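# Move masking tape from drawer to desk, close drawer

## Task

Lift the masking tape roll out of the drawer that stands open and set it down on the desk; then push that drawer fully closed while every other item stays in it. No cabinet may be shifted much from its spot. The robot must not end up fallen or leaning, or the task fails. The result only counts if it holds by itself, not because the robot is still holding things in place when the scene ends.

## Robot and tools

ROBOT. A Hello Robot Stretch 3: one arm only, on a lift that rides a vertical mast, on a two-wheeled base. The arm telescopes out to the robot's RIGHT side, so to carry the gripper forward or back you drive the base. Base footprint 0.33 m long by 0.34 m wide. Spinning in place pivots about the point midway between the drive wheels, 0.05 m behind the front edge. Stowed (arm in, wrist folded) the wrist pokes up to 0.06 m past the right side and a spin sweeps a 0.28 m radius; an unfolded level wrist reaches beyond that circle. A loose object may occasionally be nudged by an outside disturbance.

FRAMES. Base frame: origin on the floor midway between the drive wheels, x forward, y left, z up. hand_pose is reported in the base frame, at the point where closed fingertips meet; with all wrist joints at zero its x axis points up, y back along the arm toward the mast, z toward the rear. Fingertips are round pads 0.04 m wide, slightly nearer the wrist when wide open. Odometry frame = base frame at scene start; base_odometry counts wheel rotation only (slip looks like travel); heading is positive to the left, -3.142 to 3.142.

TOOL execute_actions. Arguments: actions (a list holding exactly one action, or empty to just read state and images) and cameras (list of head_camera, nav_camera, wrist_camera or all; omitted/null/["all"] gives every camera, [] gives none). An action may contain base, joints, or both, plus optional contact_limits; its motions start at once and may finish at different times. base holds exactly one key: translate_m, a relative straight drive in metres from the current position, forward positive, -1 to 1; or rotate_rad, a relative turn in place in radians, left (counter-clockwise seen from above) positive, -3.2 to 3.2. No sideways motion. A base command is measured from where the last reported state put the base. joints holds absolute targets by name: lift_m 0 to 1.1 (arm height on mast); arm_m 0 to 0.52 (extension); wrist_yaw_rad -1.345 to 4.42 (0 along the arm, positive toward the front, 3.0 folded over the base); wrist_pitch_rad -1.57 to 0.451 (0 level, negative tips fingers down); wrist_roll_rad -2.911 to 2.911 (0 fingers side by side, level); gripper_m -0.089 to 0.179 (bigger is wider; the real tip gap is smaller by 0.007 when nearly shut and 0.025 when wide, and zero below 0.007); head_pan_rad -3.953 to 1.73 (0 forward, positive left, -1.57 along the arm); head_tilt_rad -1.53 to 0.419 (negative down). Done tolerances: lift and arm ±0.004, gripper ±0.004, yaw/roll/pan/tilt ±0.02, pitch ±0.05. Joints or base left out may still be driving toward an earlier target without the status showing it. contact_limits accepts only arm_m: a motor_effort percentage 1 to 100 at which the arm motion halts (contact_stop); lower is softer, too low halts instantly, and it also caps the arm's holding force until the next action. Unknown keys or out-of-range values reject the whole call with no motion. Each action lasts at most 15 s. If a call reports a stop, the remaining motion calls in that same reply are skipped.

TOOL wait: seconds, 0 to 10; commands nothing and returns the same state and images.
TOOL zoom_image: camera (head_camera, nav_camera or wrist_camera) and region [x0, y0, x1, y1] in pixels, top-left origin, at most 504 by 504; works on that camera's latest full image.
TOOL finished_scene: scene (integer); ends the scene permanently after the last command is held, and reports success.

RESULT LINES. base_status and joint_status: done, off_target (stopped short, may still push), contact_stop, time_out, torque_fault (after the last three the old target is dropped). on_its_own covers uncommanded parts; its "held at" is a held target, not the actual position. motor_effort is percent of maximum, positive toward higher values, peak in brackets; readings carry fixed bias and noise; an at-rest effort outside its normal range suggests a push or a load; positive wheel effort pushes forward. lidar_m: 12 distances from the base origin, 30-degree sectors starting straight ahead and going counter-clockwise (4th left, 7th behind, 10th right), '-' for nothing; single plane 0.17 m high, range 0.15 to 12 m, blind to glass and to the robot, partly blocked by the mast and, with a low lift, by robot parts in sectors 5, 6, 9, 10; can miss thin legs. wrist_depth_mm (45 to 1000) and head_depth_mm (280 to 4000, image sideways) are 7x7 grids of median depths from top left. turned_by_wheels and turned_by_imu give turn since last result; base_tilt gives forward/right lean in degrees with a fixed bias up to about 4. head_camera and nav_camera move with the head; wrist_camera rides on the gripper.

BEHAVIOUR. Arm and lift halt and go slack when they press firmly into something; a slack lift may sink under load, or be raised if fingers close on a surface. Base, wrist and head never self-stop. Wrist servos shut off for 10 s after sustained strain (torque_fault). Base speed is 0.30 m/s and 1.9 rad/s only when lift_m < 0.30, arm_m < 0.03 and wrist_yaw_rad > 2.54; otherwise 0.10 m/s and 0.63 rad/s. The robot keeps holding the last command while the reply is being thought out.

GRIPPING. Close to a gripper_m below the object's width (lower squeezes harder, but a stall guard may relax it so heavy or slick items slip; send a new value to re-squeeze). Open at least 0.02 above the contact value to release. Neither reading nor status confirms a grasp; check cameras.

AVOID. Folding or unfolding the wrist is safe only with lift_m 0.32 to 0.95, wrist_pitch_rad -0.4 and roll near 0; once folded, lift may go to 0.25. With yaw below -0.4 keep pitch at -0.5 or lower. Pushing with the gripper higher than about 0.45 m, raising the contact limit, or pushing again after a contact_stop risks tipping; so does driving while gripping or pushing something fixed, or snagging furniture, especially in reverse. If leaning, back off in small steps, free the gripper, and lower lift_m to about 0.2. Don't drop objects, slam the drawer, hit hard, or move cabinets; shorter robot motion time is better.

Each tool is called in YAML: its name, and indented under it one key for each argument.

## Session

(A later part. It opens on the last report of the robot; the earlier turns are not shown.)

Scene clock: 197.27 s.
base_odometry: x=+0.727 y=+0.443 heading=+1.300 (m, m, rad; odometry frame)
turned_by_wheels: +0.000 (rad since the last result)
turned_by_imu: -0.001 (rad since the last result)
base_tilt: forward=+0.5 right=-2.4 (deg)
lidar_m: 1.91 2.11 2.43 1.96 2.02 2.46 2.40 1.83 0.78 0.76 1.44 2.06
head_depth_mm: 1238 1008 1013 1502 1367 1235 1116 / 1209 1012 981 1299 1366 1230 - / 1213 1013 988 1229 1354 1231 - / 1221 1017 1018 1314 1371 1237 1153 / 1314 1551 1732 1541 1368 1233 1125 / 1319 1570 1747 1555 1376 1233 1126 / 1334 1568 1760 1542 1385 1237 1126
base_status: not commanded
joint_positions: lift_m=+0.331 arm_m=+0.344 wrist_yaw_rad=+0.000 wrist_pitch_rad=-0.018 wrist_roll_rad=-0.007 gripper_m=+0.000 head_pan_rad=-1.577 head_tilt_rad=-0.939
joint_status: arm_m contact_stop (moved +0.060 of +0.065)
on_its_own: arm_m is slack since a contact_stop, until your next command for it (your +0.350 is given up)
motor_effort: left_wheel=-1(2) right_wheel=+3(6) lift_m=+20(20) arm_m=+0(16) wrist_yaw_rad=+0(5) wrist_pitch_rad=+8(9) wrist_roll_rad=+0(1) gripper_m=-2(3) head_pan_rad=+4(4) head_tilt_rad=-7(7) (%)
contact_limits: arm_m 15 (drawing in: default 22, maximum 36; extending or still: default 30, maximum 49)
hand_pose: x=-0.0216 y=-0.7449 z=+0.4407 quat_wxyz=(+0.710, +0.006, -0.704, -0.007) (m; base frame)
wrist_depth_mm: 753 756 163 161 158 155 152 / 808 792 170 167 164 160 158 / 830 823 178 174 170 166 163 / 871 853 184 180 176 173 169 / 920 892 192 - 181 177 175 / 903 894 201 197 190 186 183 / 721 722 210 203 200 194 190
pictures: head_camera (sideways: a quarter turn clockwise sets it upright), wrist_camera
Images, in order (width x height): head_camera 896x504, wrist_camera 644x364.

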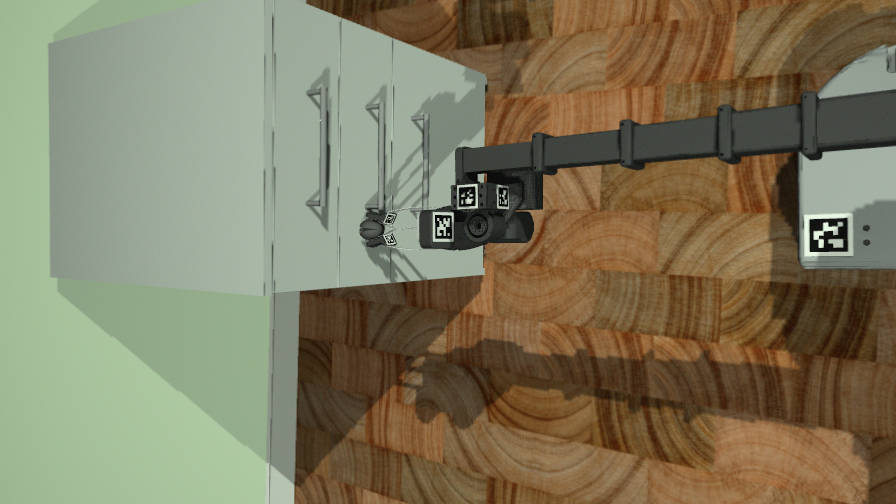

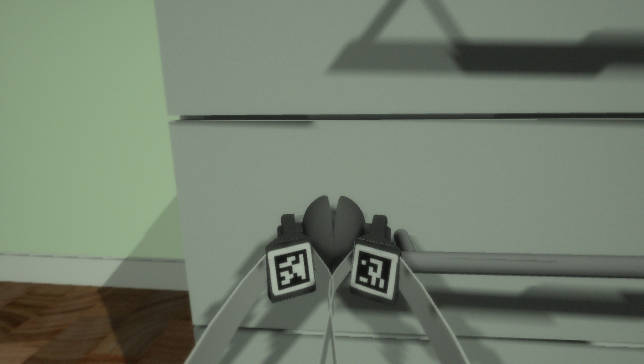

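Flush and stopped. Retract and check.

execute_actions:
  actions:
    - {"joints":{"arm_m":0.28}}
  cameras: ["wrist_camera"]

finished_scene:
  scene: 2

Scene clock: 200.50 s.
base_odometry: x=+0.727 y=+0.443 heading=+1.300 (m, m, rad; odometry frame)
turned_by_wheels: +0.000 (rad since the last result)
turned_by_imu: -0.001 (rad since the last result)
base_tilt: forward=+0.4 right=-2.4 (deg)
lidar_m: 1.91 2.12 2.44 1.95 2.02 2.45 2.40 1.83 0.78 0.76 1.44 2.07
head_depth_mm: 1242 1005 1012 1510 1367 1231 1111 / 1212 1009 975 1293 1368 1226 - / 1215 1014 984 1261 1329 1231 - / 1218 1020 1021 1308 1342 1233 1153 / 1322 1559 1729 1547 1373 1241 1122 / 1314 1560 1748 1548 1378 1238 1123 / 1332 1579 1752 1563 1378 1244 1122
base_status: not commanded
joint_positions: lift_m=+0.331 arm_m=+0.280 wrist_yaw_rad=+0.000 wrist_pitch_rad=-0.017 wrist_roll_rad=-0.007 gripper_m=+0.000 head_pan_rad=-1.577 head_tilt_rad=-0.939
joint_status: all done
motor_effort: left_wheel=-1(1) right_wheel=+2(2) lift_m=+20(20) arm_m=-4(4) wrist_yaw_rad=+0(0) wrist_pitch_rad=+8(8) wrist_roll_rad=+0(0) gripper_m=-2(2) head_pan_rad=+5(2) head_tilt_rad=-8(7) (%)
hand_pose: x=-0.0215 y=-0.6811 z=+0.4408 quat_wxyz=(+0.710, +0.006, -0.704, -0.006) (m; base frame)
wrist_depth_mm: 834 809 224 219 215 211 207 / 878 848 233 228 223 218 215 / 917 877 242 236 231 227 224 / 941 915 253 243 241 235 230 / 972 950 265 - 248 244 238 / 937 922 874 268 259 256 250 / 726 717 287 276 272 264 260
pictures: wrist_camera
Images, in order (width x height): wrist_camera 644x364.

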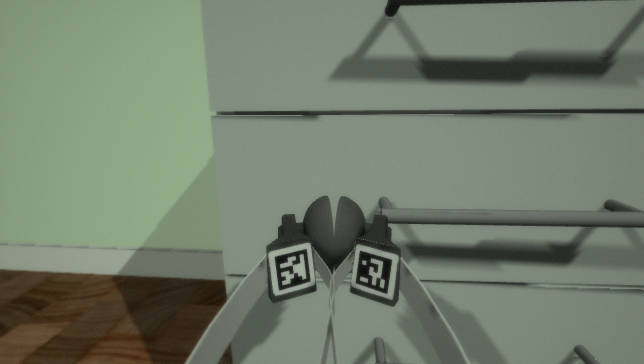

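The scene is finished: the task was done.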